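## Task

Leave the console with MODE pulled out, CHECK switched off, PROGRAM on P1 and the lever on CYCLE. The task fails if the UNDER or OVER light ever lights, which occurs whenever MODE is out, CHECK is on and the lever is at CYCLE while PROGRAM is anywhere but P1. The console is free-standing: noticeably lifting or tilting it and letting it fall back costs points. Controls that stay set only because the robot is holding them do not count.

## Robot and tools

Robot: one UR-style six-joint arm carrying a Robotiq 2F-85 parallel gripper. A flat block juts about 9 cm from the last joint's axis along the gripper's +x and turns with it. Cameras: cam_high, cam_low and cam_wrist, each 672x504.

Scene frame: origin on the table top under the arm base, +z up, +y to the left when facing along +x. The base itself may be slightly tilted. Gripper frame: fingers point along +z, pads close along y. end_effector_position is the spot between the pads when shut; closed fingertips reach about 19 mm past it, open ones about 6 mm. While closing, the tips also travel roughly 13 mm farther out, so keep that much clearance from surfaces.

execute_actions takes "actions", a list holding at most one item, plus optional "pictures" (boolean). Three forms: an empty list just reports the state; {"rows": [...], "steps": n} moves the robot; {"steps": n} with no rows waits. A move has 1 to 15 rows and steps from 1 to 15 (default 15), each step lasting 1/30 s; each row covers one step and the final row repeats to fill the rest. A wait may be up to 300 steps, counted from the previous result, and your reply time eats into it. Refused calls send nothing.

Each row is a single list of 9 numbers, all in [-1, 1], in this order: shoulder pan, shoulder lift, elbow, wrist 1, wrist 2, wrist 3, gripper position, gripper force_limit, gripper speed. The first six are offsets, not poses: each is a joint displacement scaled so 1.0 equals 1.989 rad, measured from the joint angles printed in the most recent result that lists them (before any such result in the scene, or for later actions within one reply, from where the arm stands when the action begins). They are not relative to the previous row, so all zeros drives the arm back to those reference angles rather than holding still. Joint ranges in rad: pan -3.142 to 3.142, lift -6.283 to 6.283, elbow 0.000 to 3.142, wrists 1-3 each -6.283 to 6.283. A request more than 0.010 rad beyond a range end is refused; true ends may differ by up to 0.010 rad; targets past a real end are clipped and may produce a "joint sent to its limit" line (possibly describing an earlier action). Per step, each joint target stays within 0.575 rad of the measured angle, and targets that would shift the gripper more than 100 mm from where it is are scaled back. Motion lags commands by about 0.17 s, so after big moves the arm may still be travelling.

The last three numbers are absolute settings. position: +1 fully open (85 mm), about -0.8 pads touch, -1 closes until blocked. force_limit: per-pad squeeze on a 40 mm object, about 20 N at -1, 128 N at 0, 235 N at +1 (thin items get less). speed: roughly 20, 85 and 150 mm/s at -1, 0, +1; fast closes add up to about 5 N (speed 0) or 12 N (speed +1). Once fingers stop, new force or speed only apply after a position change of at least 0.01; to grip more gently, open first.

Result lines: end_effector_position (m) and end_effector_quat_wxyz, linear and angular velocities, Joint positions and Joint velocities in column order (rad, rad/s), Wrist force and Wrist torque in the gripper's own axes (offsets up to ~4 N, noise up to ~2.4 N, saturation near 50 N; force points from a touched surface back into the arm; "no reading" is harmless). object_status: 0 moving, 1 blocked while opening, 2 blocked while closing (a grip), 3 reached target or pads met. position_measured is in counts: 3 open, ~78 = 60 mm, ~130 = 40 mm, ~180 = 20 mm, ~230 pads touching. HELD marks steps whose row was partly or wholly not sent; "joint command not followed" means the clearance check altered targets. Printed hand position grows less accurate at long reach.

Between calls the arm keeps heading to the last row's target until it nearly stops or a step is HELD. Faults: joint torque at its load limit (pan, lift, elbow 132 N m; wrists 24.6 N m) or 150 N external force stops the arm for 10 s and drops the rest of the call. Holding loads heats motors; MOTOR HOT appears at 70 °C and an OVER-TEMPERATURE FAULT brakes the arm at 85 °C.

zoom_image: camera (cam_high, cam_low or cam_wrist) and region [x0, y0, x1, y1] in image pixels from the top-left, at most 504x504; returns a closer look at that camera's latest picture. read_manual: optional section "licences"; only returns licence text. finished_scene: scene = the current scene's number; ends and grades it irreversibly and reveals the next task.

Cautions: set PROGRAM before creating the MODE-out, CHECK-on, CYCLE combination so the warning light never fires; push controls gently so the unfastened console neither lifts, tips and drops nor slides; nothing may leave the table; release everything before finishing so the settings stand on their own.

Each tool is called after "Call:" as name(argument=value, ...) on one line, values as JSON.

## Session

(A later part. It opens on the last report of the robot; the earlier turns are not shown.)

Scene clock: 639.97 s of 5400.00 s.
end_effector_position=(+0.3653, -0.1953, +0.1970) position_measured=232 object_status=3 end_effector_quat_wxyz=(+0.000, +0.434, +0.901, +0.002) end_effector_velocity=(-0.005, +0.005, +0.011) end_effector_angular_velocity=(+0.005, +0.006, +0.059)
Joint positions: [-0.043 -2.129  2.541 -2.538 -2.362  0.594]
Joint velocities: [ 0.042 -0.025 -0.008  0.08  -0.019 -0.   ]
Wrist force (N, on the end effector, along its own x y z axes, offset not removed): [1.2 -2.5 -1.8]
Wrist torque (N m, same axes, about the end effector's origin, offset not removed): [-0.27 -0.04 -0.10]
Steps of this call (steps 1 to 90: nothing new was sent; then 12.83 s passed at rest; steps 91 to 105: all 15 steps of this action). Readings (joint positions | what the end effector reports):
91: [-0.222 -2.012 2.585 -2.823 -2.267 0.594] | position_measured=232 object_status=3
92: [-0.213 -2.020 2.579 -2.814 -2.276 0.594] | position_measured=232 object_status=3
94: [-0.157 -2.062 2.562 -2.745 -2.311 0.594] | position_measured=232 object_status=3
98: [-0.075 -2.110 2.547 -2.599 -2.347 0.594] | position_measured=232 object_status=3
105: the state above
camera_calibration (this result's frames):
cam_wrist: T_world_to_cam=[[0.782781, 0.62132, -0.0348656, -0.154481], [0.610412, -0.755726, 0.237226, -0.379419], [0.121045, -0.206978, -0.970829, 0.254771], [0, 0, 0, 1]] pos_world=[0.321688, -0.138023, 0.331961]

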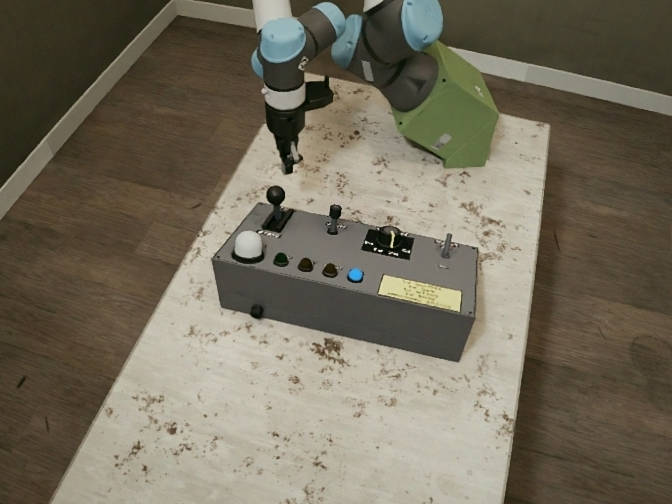

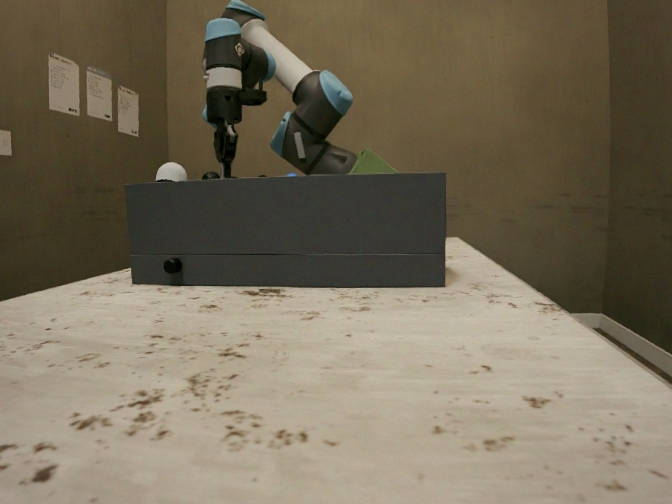

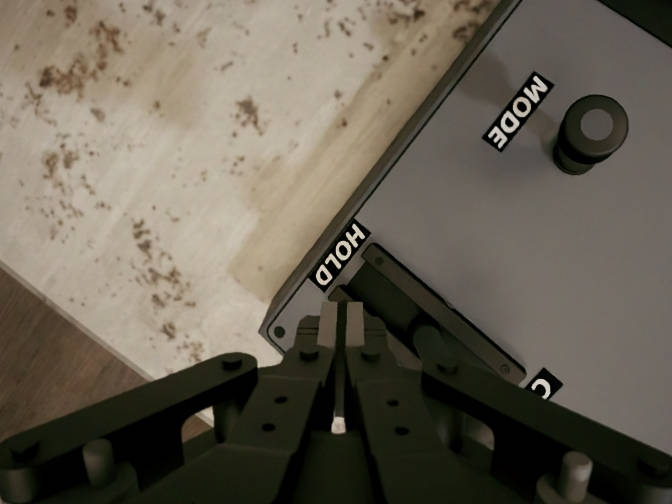

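Call:
execute_actions(actions=[{"rows": [[0.227, 0.445, -0.127, -0.058, -0.07, 0, 1, -0.6, 0]], "steps": 15}])

Call:
execute_actions(actions=[{"steps": 20}])

Scene clock: 643.37 s of 5400.00 s.
end_effector_position=(+0.4610, -0.0202, +0.1928) position_measured=140 object_status=0 end_effector_quat_wxyz=(+0.016, +0.216, +0.976, +0.017) end_effector_velocity=(-0.006, +0.501, -0.110) end_effector_angular_velocity=(-0.097, +0.154, +1.102)
Joint positions: [ 0.315 -1.505  2.337 -2.631 -2.476  0.594]
Joint velocities: [ 0.545  1.406 -0.288 -0.136 -0.149  0.   ]
Wrist force (N, on the end effector, along its own x y z axes, offset not removed): [0.8 0.5 -1.6]
Wrist torque (N m, same axes, about the end effector's origin, offset not removed): [0.00 0.08 -0.05]
Steps of this call (steps 1 to 15: the robot went on to your last target; steps 16 to 87: nothing new was sent; steps 88 to 102: all 15 steps of this action). Readings (joint positions | what the end effector reports):
88: [-0.037 -2.132 2.539 -2.529 -2.365 0.594] | position_measured=232 object_status=0
89: [-0.028 -2.123 2.530 -2.537 -2.373 0.594] | position_measured=232 object_status=0
91: [0.035 -2.055 2.486 -2.560 -2.398 0.594] | position_measured=221 object_status=0
95: [0.169 -1.851 2.414 -2.594 -2.435 0.594] | position_measured=193 object_status=0
102: the state above
camera_calibration (this result's frames):
cam_wrist: T_world_to_cam=[[0.42398, 0.905671, 0.00114719, -0.174134], [0.874101, -0.409532, 0.261211, -0.423678], [0.237041, -0.109746, -0.965281, 0.222766], [0, 0, 0, 1]] pos_world=[0.391362, 0.00864626, 0.325901]

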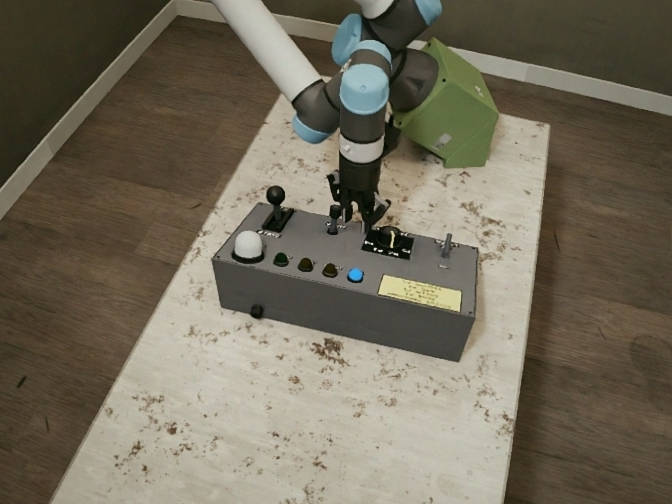

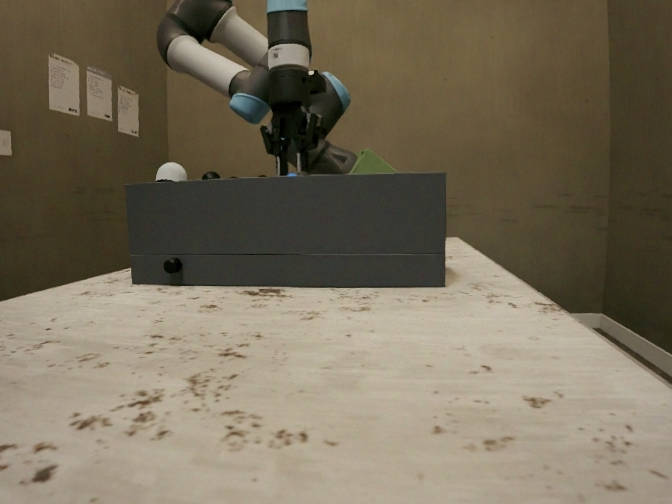

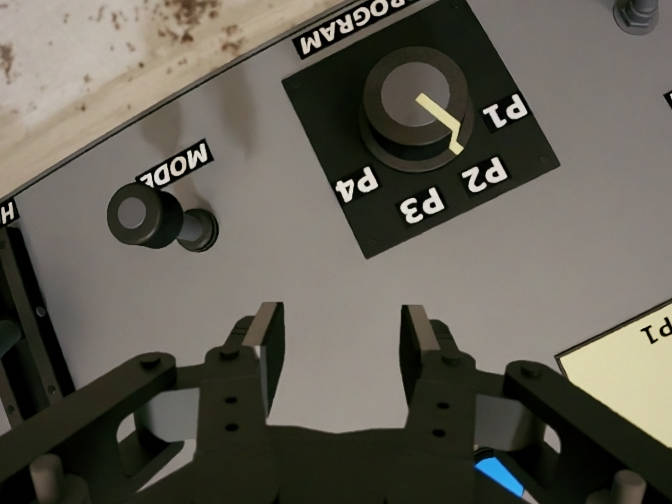

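Scene clock: 644.03 s of 5400.00 s.
end_effector_position=(+0.4454, +0.0726, +0.1685) position_measured=4 object_status=0 end_effector_quat_wxyz=(+0.001, +0.115, +0.993, +0.002) end_effector_velocity=(-0.001, +0.003, -0.001) end_effector_angular_velocity=(-0.001, +0.001, +0.006)
Joint positions: [ 0.408 -1.245  2.288 -2.654 -2.501  0.594]
Joint velocities: [ 0.003  0.008 -0.001 -0.001 -0.001  0.001]
Wrist force (N, on the end effector, along its own x y z axes, offset not removed): [0.7 2.9 3.0]
Wrist torque (N m, same axes, about the end effector's origin, offset not removed): [0.43 -0.18 0.14]
Steps of this call (steps 1 to 20: the robot went on to your last target). Readings (joint positions | what the end effector reports):
1: [0.333 -1.458 2.327 -2.635 -2.481 0.594] | position_measured=132 object_status=0
2: [0.350 -1.412 2.318 -2.640 -2.486 0.594] | position_measured=125 object_status=0
4: [0.375 -1.340 2.305 -2.646 -2.492 0.594] | position_measured=110 object_status=0
8: [0.398 -1.275 2.294 -2.651 -2.498 0.594] | position_measured=79 object_status=0
20: the state above
camera_calibration (this result's frames):
cam_wrist: T_world_to_cam=[[0.229291, 0.972743, -0.0345941, -0.16361], [0.946861, -0.214672, 0.239522, -0.408624], [0.225567, -0.087676, -0.970274, 0.217614], [0, 0, 0, 1]] pos_world=[0.375338, 0.0905101, 0.30336]

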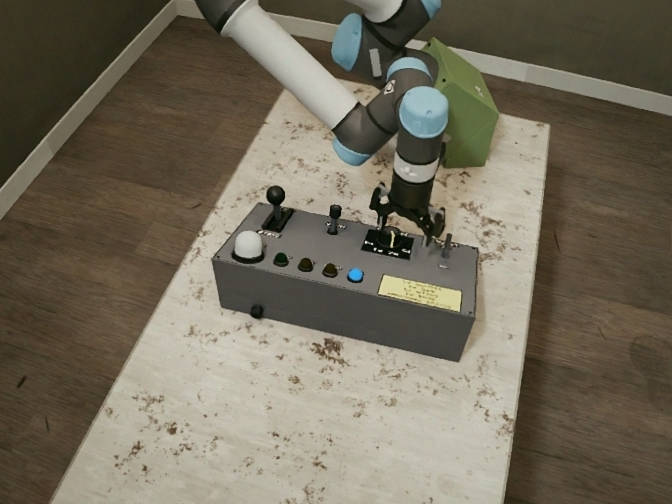

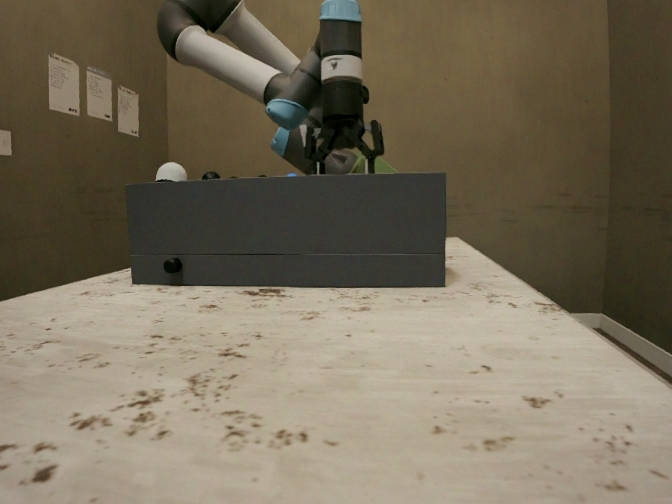

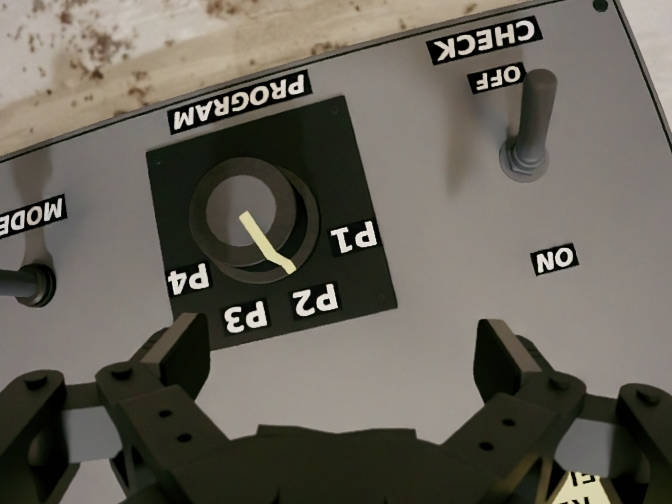

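Descend to grip pose.

Call:
execute_actions(actions=[{"rows": [[-0.053, 0.042, 0.042, -0.153, 0.005, 0, 1, -0.6, 0]], "steps": 15}])

Call:
execute_actions(actions=[{"rows": [[0, 0, 0, 0, 0, 0, -1, -0.6, 0]], "steps": 15}])

Scene clock: 657.03 s of 5400.00 s.
end_effector_position=(+0.4312, +0.0651, +0.1281) position_measured=3 object_status=3 end_effector_quat_wxyz=(-0.004, +0.171, +0.985, -0.003) end_effector_velocity=(-0.000, -0.000, -0.000) end_effector_angular_velocity=(-0.000, +0.000, -0.002)
Joint positions: [ 0.329 -1.182  2.354 -2.866 -2.499  0.594]
Joint velocities: [-0.    -0.     0.     0.    -0.     0.002]
Wrist force (N, on the end effector, along its own x y z axes, offset not removed): [2.8 -6.0 -24.8]
Wrist torque (N m, same axes, about the end effector's origin, offset not removed): [1.16 -0.12 0.10]
FORCE FAULT: contact force on the arm reached its limit, and the arm stopped for 10 seconds. The contact can be on any part of the arm, not only on its tool. The arm's remaining commands of this call were not run. The arm holds still and accepts commands again. Move the arm away from the contact; if what it grips holds it there, let go first. Pushing or pulling that hard again can fault the arm again.
The stop began at step 90 of this call (marked STOPPED below). From that step on the arm followed nothing that you had sent. 7 steps, steps kept back included, did not run and will not run. Nothing is kept back now, and the robot has no last target.
Steps of this call (steps 1 to 15: the robot went on to your last target; steps 16 to 81: nothing new was sent; steps 82 to 89: the first 8 steps of this action; steps 90 to 390: the stop). Readings (joint positions | what the end effector reports):
82: [0.408 -1.244 2.289 -2.654 -2.501 0.594] | position_measured=3 object_status=3
83: [0.399 -1.236 2.297 -2.664 -2.500 0.594] | position_measured=3 object_status=3
85: [0.362 -1.206 2.327 -2.732 -2.496 0.594] | position_measured=3 object_status=3
89: [0.326 -1.179 2.354 -2.869 -2.495 0.594] | position_measured=3 object_status=3
90: [0.327 -1.180 2.354 -2.869 -2.495 0.594] | position_measured=3 object_status=3 STOPPED
390: the state above
camera_calibration (this result's frames):
cam_wrist: T_world_to_cam=[[0.337497, 0.940169, -0.0466617, -0.197406], [0.91927, -0.318516, 0.231282, -0.367339], [0.202582, -0.120952, -0.971767, 0.193187], [0, 0, 0, 1]] pos_world=[0.365171, 0.0919584, 0.26348]

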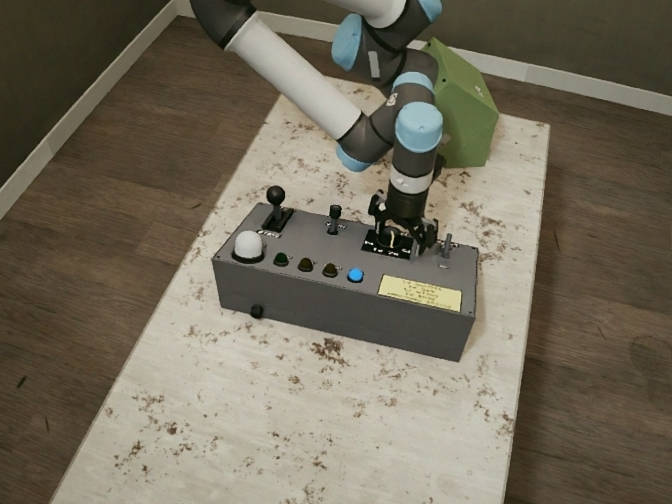

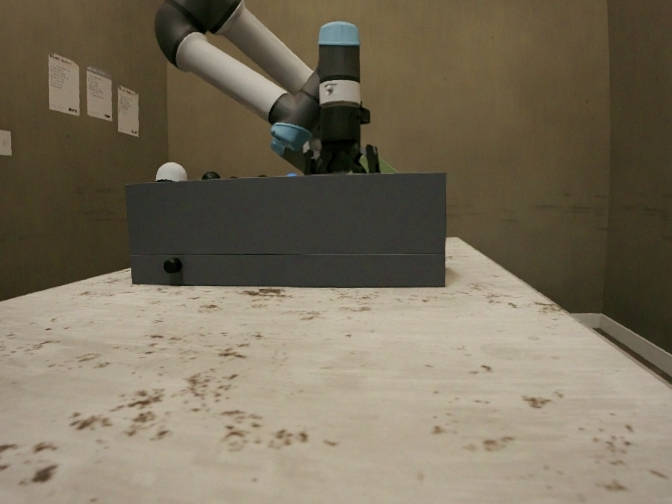

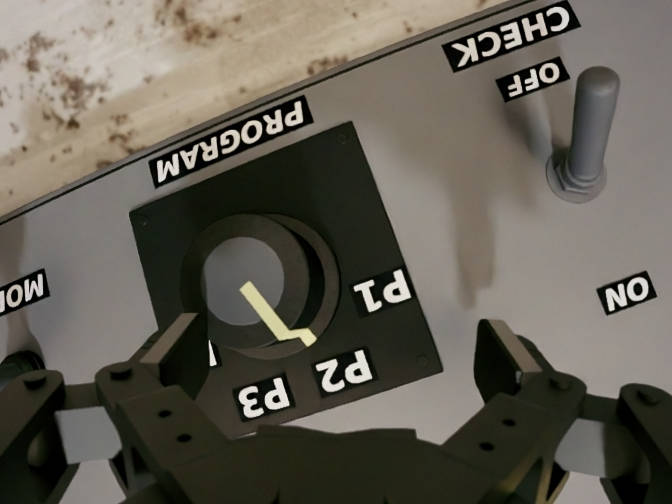

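Scene clock: 657.07 s of 5400.00 s.
end_effector_position=(+0.4312, +0.0651, +0.1281) position_measured=3 object_status=3 end_effector_quat_wxyz=(-0.004, +0.171, +0.985, -0.003) end_effector_velocity=(-0.000, -0.000, -0.000) end_effector_angular_velocity=(-0.000, +0.000, +0.001)
Joint positions: [ 0.329 -1.182  2.354 -2.866 -2.499  0.594]
Joint velocities: [-0.    -0.     0.001 -0.    -0.    -0.001]
Wrist force (N, on the end effector, along its own x y z axes, offset not removed): [1.9 -5.4 -23.9]
Wrist torque (N m, same axes, about the end effector's origin, offset not removed): [1.14 -0.03 0.00]
A stop began in an earlier call of the same reply, so what this call sent did not run. Send another action.
Steps of this call (step 1: nothing new was sent). Readings (joint positions | what the end effector reports):
1: the state above
camera_calibration (this result's frames):
cam_wrist: T_world_to_cam=[[0.337502, 0.940167, -0.0466768, -0.197401], [0.919266, -0.318516, 0.231297, -0.367345], [0.20259, -0.120972, -0.971763, 0.193184], [0, 0, 0, 1]] pos_world=[0.365173, 0.091954, 0.26348]

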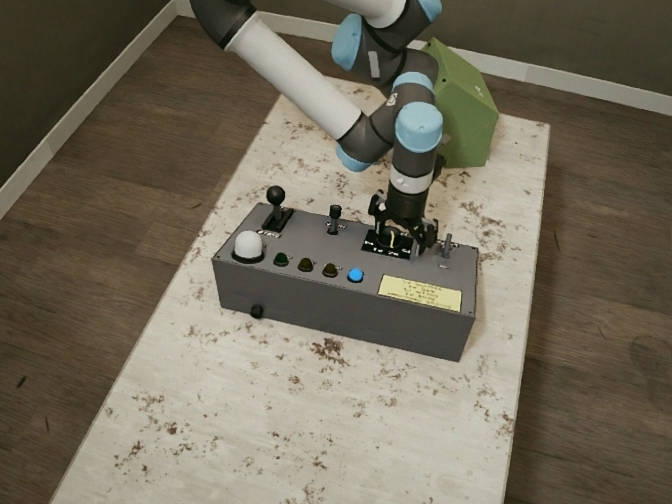

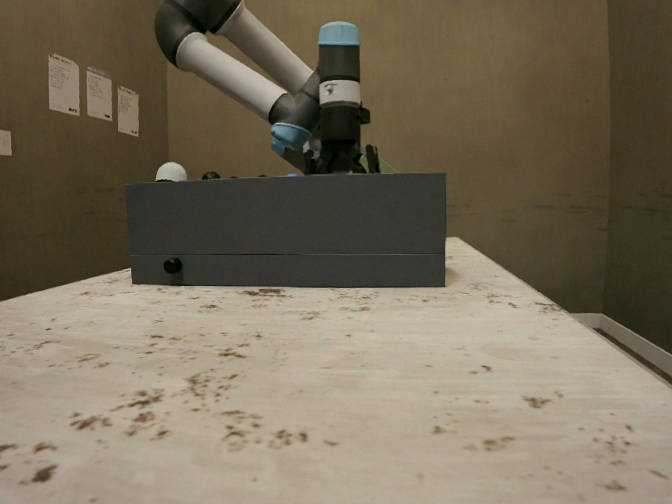

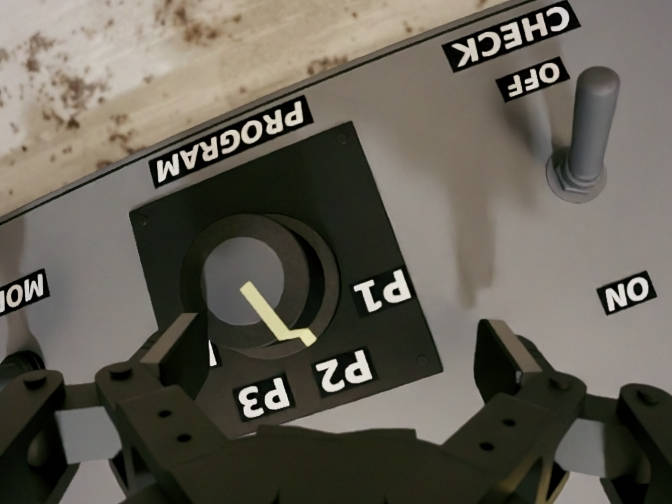

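Call:
execute_actions(actions=[{"rows": [[0.009, -0.056, 0.008, 0.044, -0.006, 0, 1, -0.6, 0]], "steps": 15}])

Scene clock: 662.63 s of 5400.00 s.
end_effector_position=(+0.4335, +0.0401, +0.1536) position_measured=3 object_status=3 end_effector_quat_wxyz=(+0.006, +0.169, +0.986, -0.004) end_effector_velocity=(+0.000, -0.005, +0.005) end_effector_angular_velocity=(-0.000, -0.005, -0.001)
Joint positions: [ 0.346 -1.291  2.37  -2.78  -2.511  0.594]
Joint velocities: [ 0.004 -0.022  0.003  0.017 -0.002  0.001]
Wrist force (N, on the end effector, along its own x y z axes, offset not removed): [-1.0 -2.0 0.9]
Wrist torque (N m, same axes, about the end effector's origin, offset not removed): [-0.33 0.22 0.00]
Steps of this call (steps 1 to 90: nothing new was sent; then 2.07 s passed at rest; steps 91 to 105: all 15 steps of this action). Readings (joint positions | what the end effector reports):
91: [0.329 -1.183 2.354 -2.865 -2.500 0.594] | position_measured=3 object_status=3
92: [0.332 -1.191 2.357 -2.857 -2.501 0.594] | position_measured=3 object_status=3
94: [0.338 -1.230 2.362 -2.826 -2.505 0.594] | position_measured=3 object_status=3
98: [0.344 -1.273 2.367 -2.793 -2.510 0.594] | position_measured=3 object_status=3
105: the state above
camera_calibration (this result's frames):
cam_wrist: T_world_to_cam=[[0.334321, 0.941424, -0.0441553, -0.172623], [0.915759, -0.313419, 0.251306, -0.385069], [0.222746, -0.124452, -0.9669, 0.20519], [0, 0, 0, 1]] pos_world=[0.364636, 0.0673598, 0.287546]

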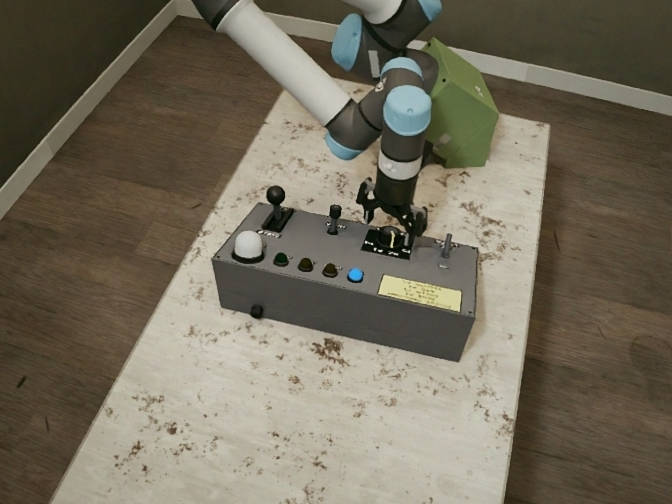

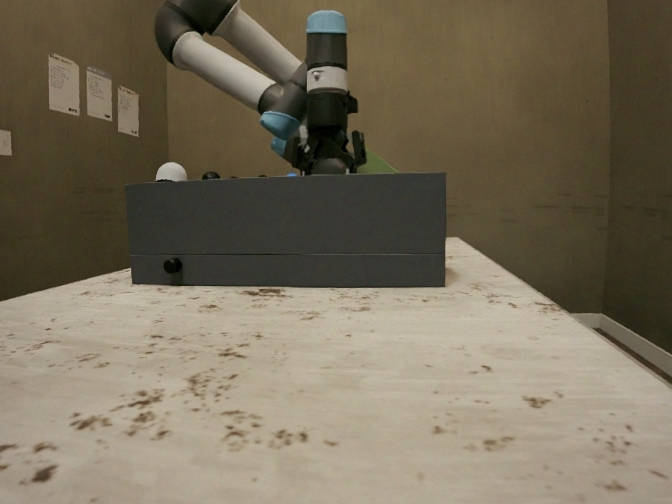

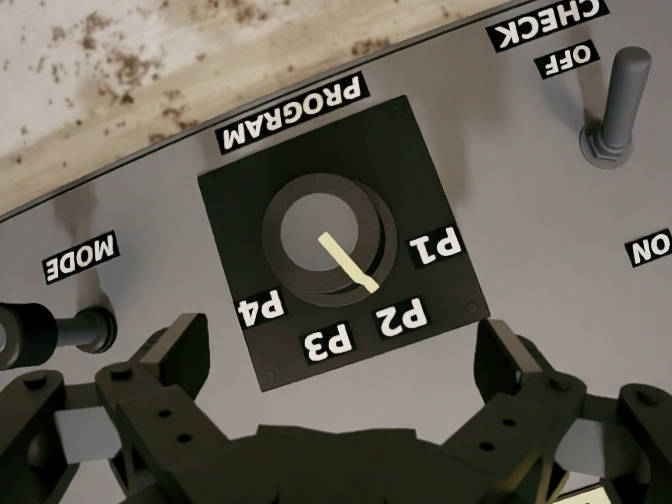

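Centered. Descend 0.036 in total, slowly via two rows.

Call:
execute_actions(actions=[{"rows": [[-0.036, 0.043, 0.012, -0.094, 0.014, 0, 1, -0.6, 0]], "steps": 15}], pictures=false)

Scene clock: 664.83 s of 5400.00 s.
end_effector_position=(+0.4300, +0.0444, +0.1181) position_measured=3 object_status=3 end_effector_quat_wxyz=(-0.002, +0.218, +0.976, +0.001) end_effector_velocity=(+0.000, -0.000, -0.007) end_effector_angular_velocity=(+0.002, -0.002, -0.026)
Joint positions: [ 0.276 -1.207  2.393 -2.962 -2.484  0.594]
Joint velocities: [-0.014  0.017  0.004 -0.043  0.005 -0.   ]
Wrist force (N, on the end effector, along its own x y z axes, offset not removed): [0.4 -1.1 1.8]
Wrist torque (N m, same axes, about the end effector's origin, offset not removed): [-0.13 0.08 -0.01]
Steps of this call (steps 1 to 15: the robot went on to your last target; steps 16 to 51: nothing new was sent; steps 52 to 66: all 15 steps of this action). Readings (joint positions | what the end effector reports):
52: [0.346 -1.293 2.370 -2.779 -2.511 0.594] | position_measured=3 object_status=3
53: [0.338 -1.284 2.374 -2.788 -2.507 0.594] | position_measured=3 object_status=3
55: [0.313 -1.253 2.382 -2.845 -2.497 0.594] | position_measured=3 object_status=3
59: [0.287 -1.220 2.390 -2.929 -2.488 0.594] | position_measured=3 object_status=3
66: the state above

Call:
execute_actions(actions=[{"rows": [[0, 0, 0, 0, 0, 0, -1, -0.6, 0]], "steps": 15}], pictures=false)

Scene clock: 676.77 s of 5400.00 s.
end_effector_position=(+0.4388, +0.0324, +0.1249) position_measured=231 object_status=3 end_effector_quat_wxyz=(+0.016, +0.225, +0.974, -0.011) end_effector_velocity=(+0.000, -0.000, +0.000) end_effector_angular_velocity=(-0.000, -0.000, -0.002)
Joint positions: [ 0.284 -1.218  2.39  -2.98  -2.521  0.587]
Joint velocities: [-0.    -0.    -0.    -0.    -0.     0.001]
Wrist force (N, on the end effector, along its own x y z axes, offset not removed): [-13.1 -5.2 -16.0]
Wrist torque (N m, same axes, about the end effector's origin, offset not removed): [-0.24 -0.28 -0.17]
FORCE FAULT: contact force on the arm reached its limit, and the arm stopped for 10 seconds. The contact can be on any part of the arm, not only on its tool. The arm's remaining commands of this call were not run. The arm holds still and accepts commands again. Move the arm away from the contact; if what it grips holds it there, let go first. Pushing or pulling that hard again can fault the arm again.
The stop began at step 58 of this call (marked STOPPED below). From that step on the arm followed nothing that you had sent. 4 steps, steps kept back included, did not run and will not run. Nothing is kept back now, and the robot has no last target.
Steps of this call (steps 1 to 15: the robot went on to your last target; steps 16 to 46: nothing new was sent; steps 47 to 57: the first 11 steps of this action; steps 58 to 358: the stop). Readings (joint positions | what the end effector reports):
47: [0.275 -1.205 2.393 -2.967 -2.483 0.594] | position_measured=3 object_status=0
48: [0.275 -1.205 2.393 -2.966 -2.483 0.594] | position_measured=4 object_status=0
50: [0.275 -1.206 2.393 -2.965 -2.483 0.594] | position_measured=14 object_status=0
54: [0.276 -1.207 2.393 -2.963 -2.484 0.594] | position_measured=43 object_status=0
58: [0.277 -1.208 2.393 -2.962 -2.484 0.594] | position_measured=70 object_status=0 STOPPED
358: the state above

Call:
execute_actions(actions=[{"rows": [[0.036, -0.043, -0.012, 0.094, -0.0, 0, 1, -0.6, 0]], "steps": 15}])

Scene clock: 679.13 s of 5400.00 s.
end_effector_position=(+0.4410, +0.0356, +0.1605) position_measured=138 object_status=0 end_effector_quat_wxyz=(+0.019, +0.176, +0.984, -0.003) end_effector_velocity=(-0.002, +0.001, +0.007) end_effector_angular_velocity=(+0.001, +0.003, +0.026)
Joint positions: [ 0.354 -1.302  2.367 -2.798 -2.521  0.587]
Joint velocities: [ 0.014 -0.016 -0.004  0.043 -0.     0.   ]
Wrist force (N, on the end effector, along its own x y z axes, offset not removed): [4.4 -0.3 1.7]
Wrist torque (N m, same axes, about the end effector's origin, offset not removed): [-0.04 -0.61 0.19]
Steps of this call (steps 1 to 56: nothing new was sent; steps 57 to 71: all 15 steps of this action). Readings (joint positions | what the end effector reports):
57: [0.285 -1.219 2.390 -2.980 -2.521 0.587] | position_measured=231 object_status=0
58: [0.293 -1.227 2.386 -2.970 -2.521 0.587] | position_measured=230 object_status=0
60: [0.318 -1.257 2.378 -2.913 -2.521 0.587] | position_measured=220 object_status=0
64: [0.344 -1.289 2.370 -2.831 -2.521 0.587] | position_measured=191 object_status=0
71: the state above
camera_calibration (this result's frames):
cam_wrist: T_world_to_cam=[[0.34855, 0.936554, -0.0371431, -0.177785], [0.904341, -0.325619, 0.275934, -0.393571], [0.246333, -0.129767, -0.960459, 0.198351], [0, 0, 0, 1]] pos_world=[0.369029, 0.0640911, 0.292504]

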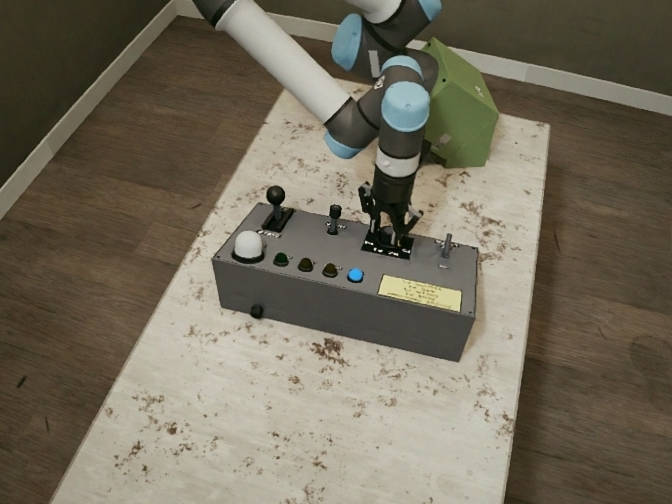

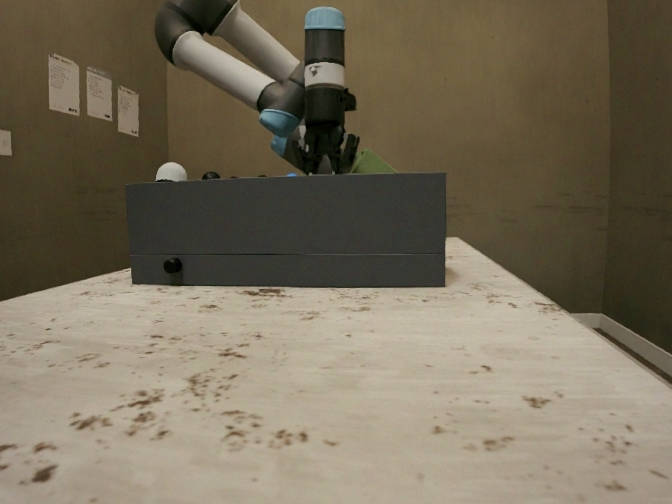

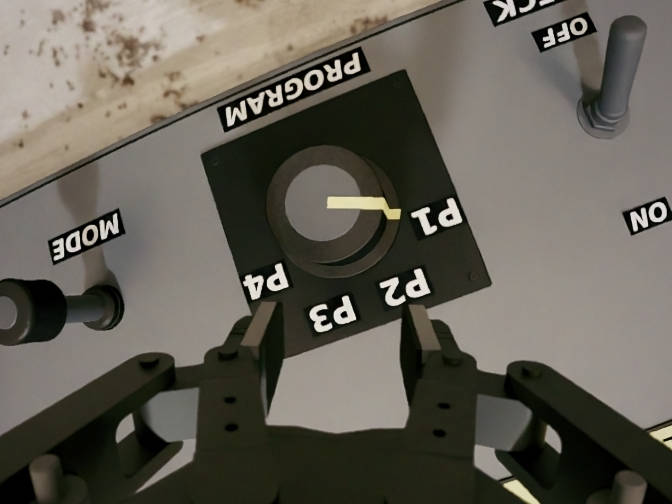

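Call:
execute_actions(actions=[{"rows": [[-0.178, -0.381, 0.048, 0.15, 0.067, 0, 1, -0.6, 0]], "steps": 15}], pictures=false)

Call:
execute_actions(actions=[{"steps": 20}])

Scene clock: 684.70 s of 5400.00 s.
end_effector_position=(+0.4059, -0.1677, +0.1917) position_measured=3 object_status=3 end_effector_quat_wxyz=(-0.008, +0.373, +0.928, +0.001) end_effector_velocity=(-0.085, -0.277, +0.116) end_effector_angular_velocity=(-0.081, -0.174, -0.689)
Joint positions: [ 0.042 -1.943  2.453 -2.534 -2.402  0.587]
Joint velocities: [-0.36  -1.007  0.085  0.285  0.12   0.001]
Wrist force (N, on the end effector, along its own x y z axes, offset not removed): [-1.8 -1.8 -0.2]
Wrist torque (N m, same axes, about the end effector's origin, offset not removed): [-0.36 0.37 0.16]
Steps of this call (steps 1 to 15: the robot went on to your last target; steps 16 to 90: nothing new was sent; then 2.07 s passed at rest; steps 91 to 105: all 15 steps of this action). Readings (joint positions | what the end effector reports):
91: [0.355 -1.305 2.367 -2.793 -2.520 0.587] | position_measured=3 object_status=3
92: [0.346 -1.313 2.373 -2.784 -2.513 0.587] | position_measured=3 object_status=3
94: [0.291 -1.382 2.391 -2.735 -2.488 0.587] | position_measured=3 object_status=3
98: [0.184 -1.588 2.417 -2.648 -2.451 0.587] | position_measured=3 object_status=3
105: the state above

Scene clock: 685.37 s of 5400.00 s.
end_effector_position=(+0.3945, -0.1983, +0.2052) position_measured=3 object_status=3 end_effector_quat_wxyz=(+0.003, +0.409, +0.912, +0.001) end_effector_velocity=(-0.001, -0.001, +0.000) end_effector_angular_velocity=(-0.001, +0.000, -0.001)
Joint positions: [ 0.    -2.059  2.463 -2.5   -2.388  0.587]
Joint velocities: [-0.002 -0.003  0.001  0.001  0.    -0.002]
Wrist force (N, on the end effector, along its own x y z axes, offset not removed): [-1.1 0.4 -1.1]
Wrist torque (N m, same axes, about the end effector's origin, offset not removed): [0.08 0.35 0.05]
Steps of this call (steps 1 to 20: the robot went on to your last target). Readings (joint positions | what the end effector reports):
1: [0.031 -1.972 2.455 -2.525 -2.398 0.587] | position_measured=3 object_status=3
2: [0.024 -1.994 2.457 -2.519 -2.396 0.587] | position_measured=3 object_status=3
4: [0.013 -2.023 2.459 -2.511 -2.392 0.587] | position_measured=3 object_status=3
8: [0.004 -2.048 2.462 -2.503 -2.389 0.587] | position_measured=3 object_status=3
20: the state above
camera_calibration (this result's frames):
cam_wrist: T_world_to_cam=[[0.747782, 0.663036, -0.0347228, -0.153104], [0.649709, -0.719975, 0.243957, -0.411289], [0.136753, -0.204986, -0.969164, 0.252437], [0, 0, 0, 1]] pos_world=[0.347186, -0.142858, 0.339673]

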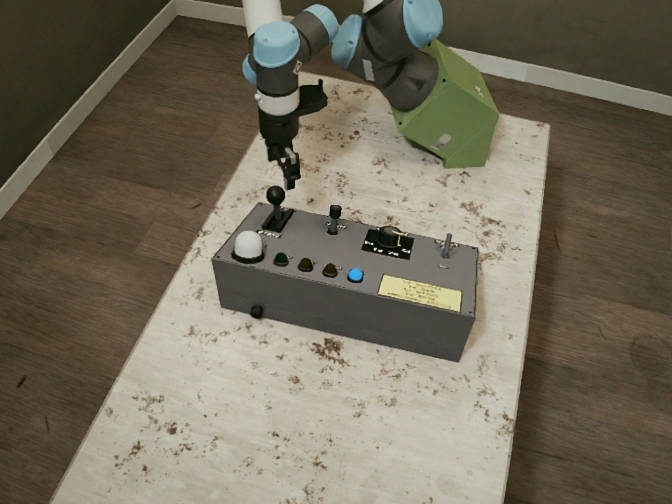

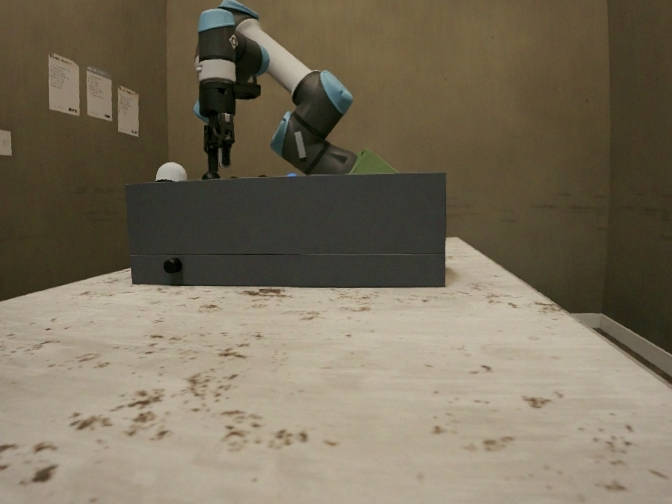

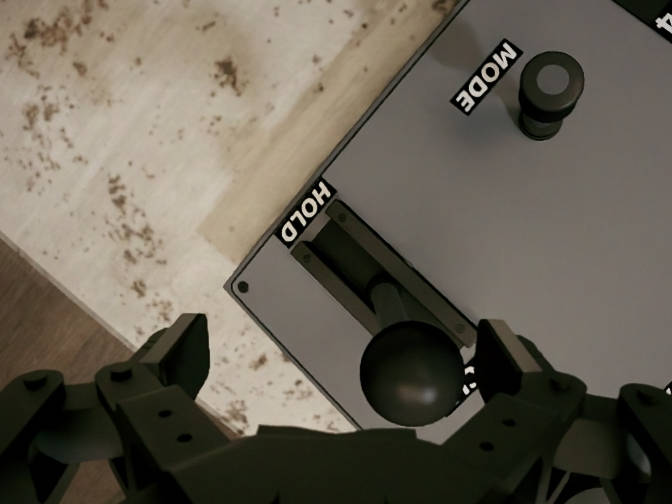

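Call:
execute_actions(actions=[{"rows": [[0, 0, 0, 0, 0, -0.427, 1, -0.6, 0]], "steps": 15}])

Scene clock: 693.83 s of 5400.00 s.
end_effector_position=(+0.3945, -0.1984, +0.2052) position_measured=3 object_status=3 end_effector_quat_wxyz=(+0.003, +0.347, +0.938, +0.000) end_effector_velocity=(-0.000, +0.000, -0.000) end_effector_angular_velocity=(+0.000, +0.000, +0.002)
Joint positions: [ 0.    -2.059  2.463 -2.5   -2.388  0.452]
Joint velocities: [ 0.     0.001  0.    -0.     0.    -0.001]
Wrist force (N, on the end effector, along its own x y z axes, offset not removed): [0.8 -0.8 0.3]
Wrist torque (N m, same axes, about the end effector's origin, offset not removed): [-0.14 -0.09 0.04]
A step of this action was HELD (marked below), so the robot has no last target. The arm can still carry out the HELD step.
Steps of this call (steps 1 to 15: the robot went on to your last target; steps 16 to 90: nothing new was sent; then 4.97 s passed at rest; steps 91 to 105: all 15 steps of this action). Readings (joint positions | what the end effector reports):
91: [0.000 -2.060 2.463 -2.500 -2.388 0.586] | position_measured=3 object_status=3
92: [0.000 -2.060 2.463 -2.500 -2.388 0.577] | position_measured=3 object_status=3
94: [0.000 -2.060 2.463 -2.500 -2.388 0.508] | position_measured=3 object_status=3
96: [0.000 -2.059 2.463 -2.500 -2.388 0.447] | position_measured=3 object_status=3 HELD
97: [0.000 -2.059 2.463 -2.500 -2.388 0.451] | position_measured=3 object_status=3 HELD
98: [0.000 -2.059 2.463 -2.500 -2.388 0.452] | position_measured=3 object_status=3 HELD
99: [0.000 -2.059 2.463 -2.500 -2.388 0.452] | position_measured=3 object_status=3 HELD
100: [0.000 -2.059 2.463 -2.500 -2.388 0.452] | position_measured=3 object_status=3 HELD
101: [0.000 -2.059 2.463 -2.500 -2.388 0.452] | position_measured=3 object_status=3 HELD
102: [0.000 -2.059 2.463 -2.500 -2.388 0.452] | position_measured=3 object_status=3 HELD
103: [0.000 -2.059 2.463 -2.500 -2.388 0.452] | position_measured=3 object_status=3 HELD
104: [0.000 -2.059 2.463 -2.500 -2.388 0.452] | position_measured=3 object_status=3 HELD
105: the state above HELD
joint command not followed: on one or more control steps a check withheld the commanded joint targets, and the robot was not sent them on those steps. On the call's last step the targets were still withheld.
cause: the commanded joint targets would bring two parts of the arm too close to each other (its gripper and another part of the arm, with joints 5 (wrist 2) and 6 (wrist 3) between them); next, command targets that bring no two parts of the arm closer together.
camera_calibration (this result's frames):
cam_wrist: T_world_to_cam=[[0.65197, 0.757415, -0.0354618, -0.0963412], [0.740528, -0.625989, 0.244453, -0.428613], [0.162954, -0.185636, -0.969013, 0.24593], [0, 0, 0, 1]] pos_world=[0.340136, -0.149683, 0.339669]

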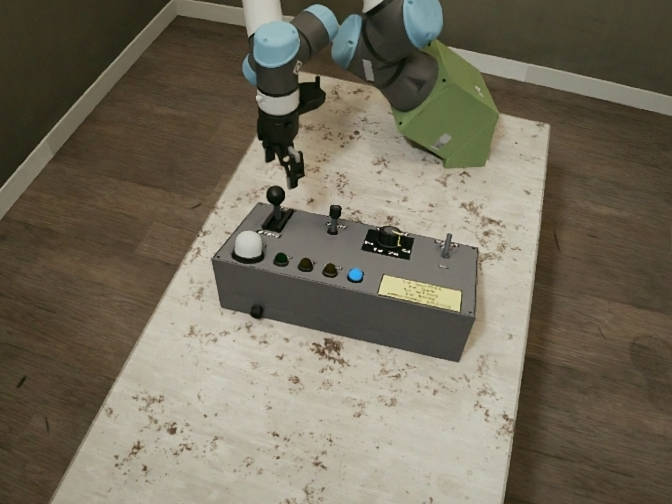

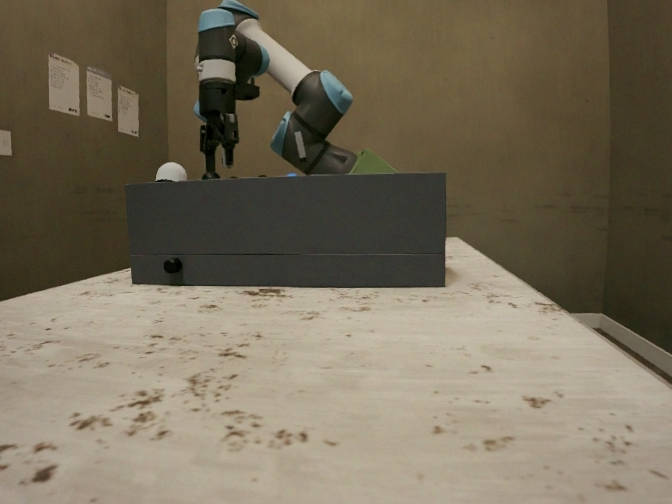

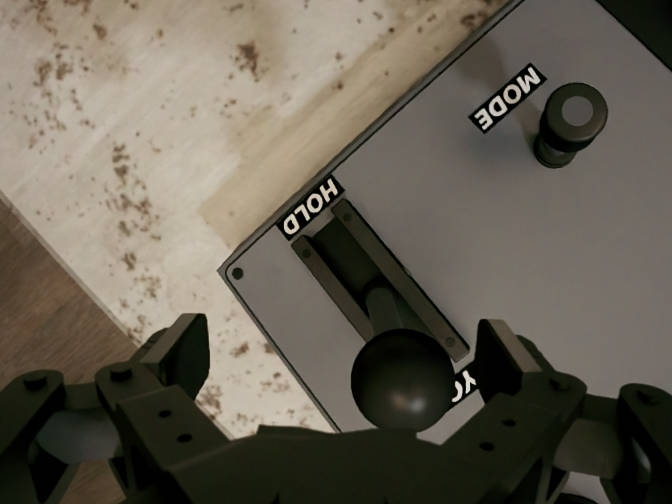

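Call:
execute_actions(actions=[{"rows": [[0.0206, 0.0367, -0.026, 0.01, -0.009, 0, 1, -0.6, 0]], "steps": 15}])

Scene clock: 699.90 s of 5400.00 s.
end_effector_position=(+0.4042, -0.1947, +0.2063) position_measured=3 object_status=3 end_effector_quat_wxyz=(+0.003, +0.336, +0.942, +0.001) end_effector_velocity=(+0.052, +0.021, +0.006) end_effector_angular_velocity=(+0.005, +0.002, +0.130)
Joint positions: [ 0.018 -2.027  2.439 -2.491 -2.396  0.452]
Joint velocities: [ 0.098  0.173 -0.124  0.047 -0.043 -0.   ]
Wrist force (N, on the end effector, along its own x y z axes, offset not removed): [-0.3 0.1 0.4]
Wrist torque (N m, same axes, about the end effector's origin, offset not removed): [-0.06 0.10 0.17]
Steps of this call (steps 1 to 90: nothing new was sent; then 2.57 s passed at rest; steps 91 to 105: all 15 steps of this action). Readings (joint positions | what the end effector reports):
91: [0.000 -2.059 2.463 -2.500 -2.388 0.452] | position_measured=3 object_status=3
92: [0.000 -2.059 2.463 -2.500 -2.388 0.452] | position_measured=3 object_status=3
94: [0.000 -2.059 2.462 -2.500 -2.388 0.452] | position_measured=3 object_status=3
98: [0.003 -2.054 2.459 -2.499 -2.389 0.452] | position_measured=3 object_status=3
105: the state above
camera_calibration (this result's frames):
cam_wrist: T_world_to_cam=[[0.633409, 0.773024, -0.035031, -0.0949663], [0.75562, -0.608119, 0.24337, -0.436124], [0.166828, -0.180623, -0.969301, 0.245565], [0, 0, 0, 1]] pos_world=[0.348729, -0.147449, 0.340839]

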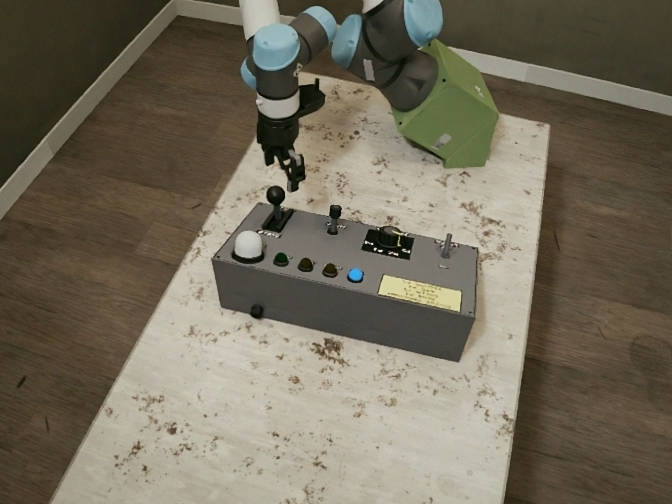

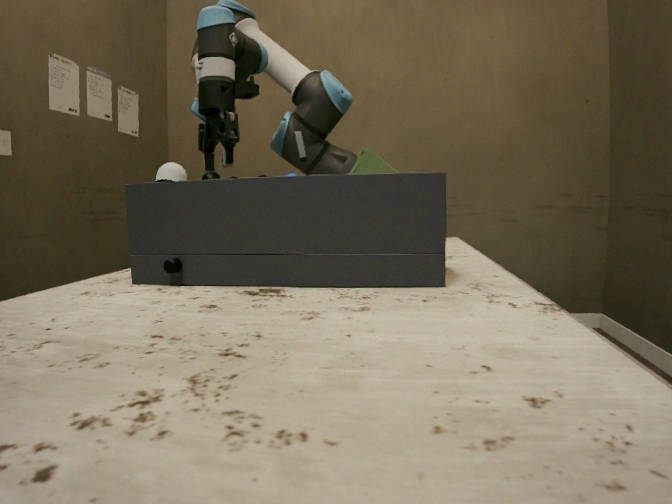

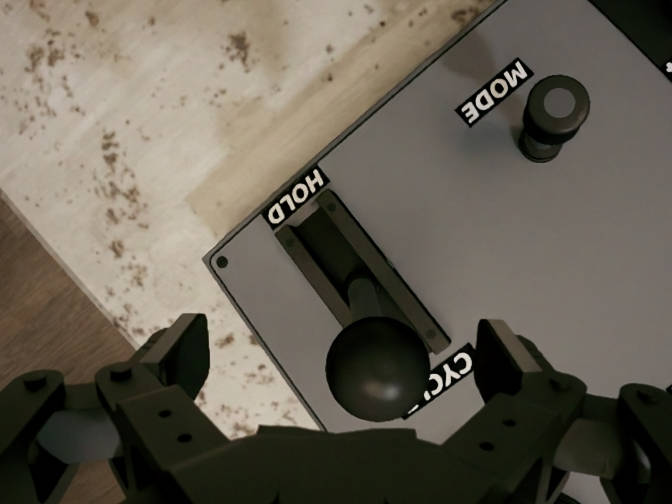

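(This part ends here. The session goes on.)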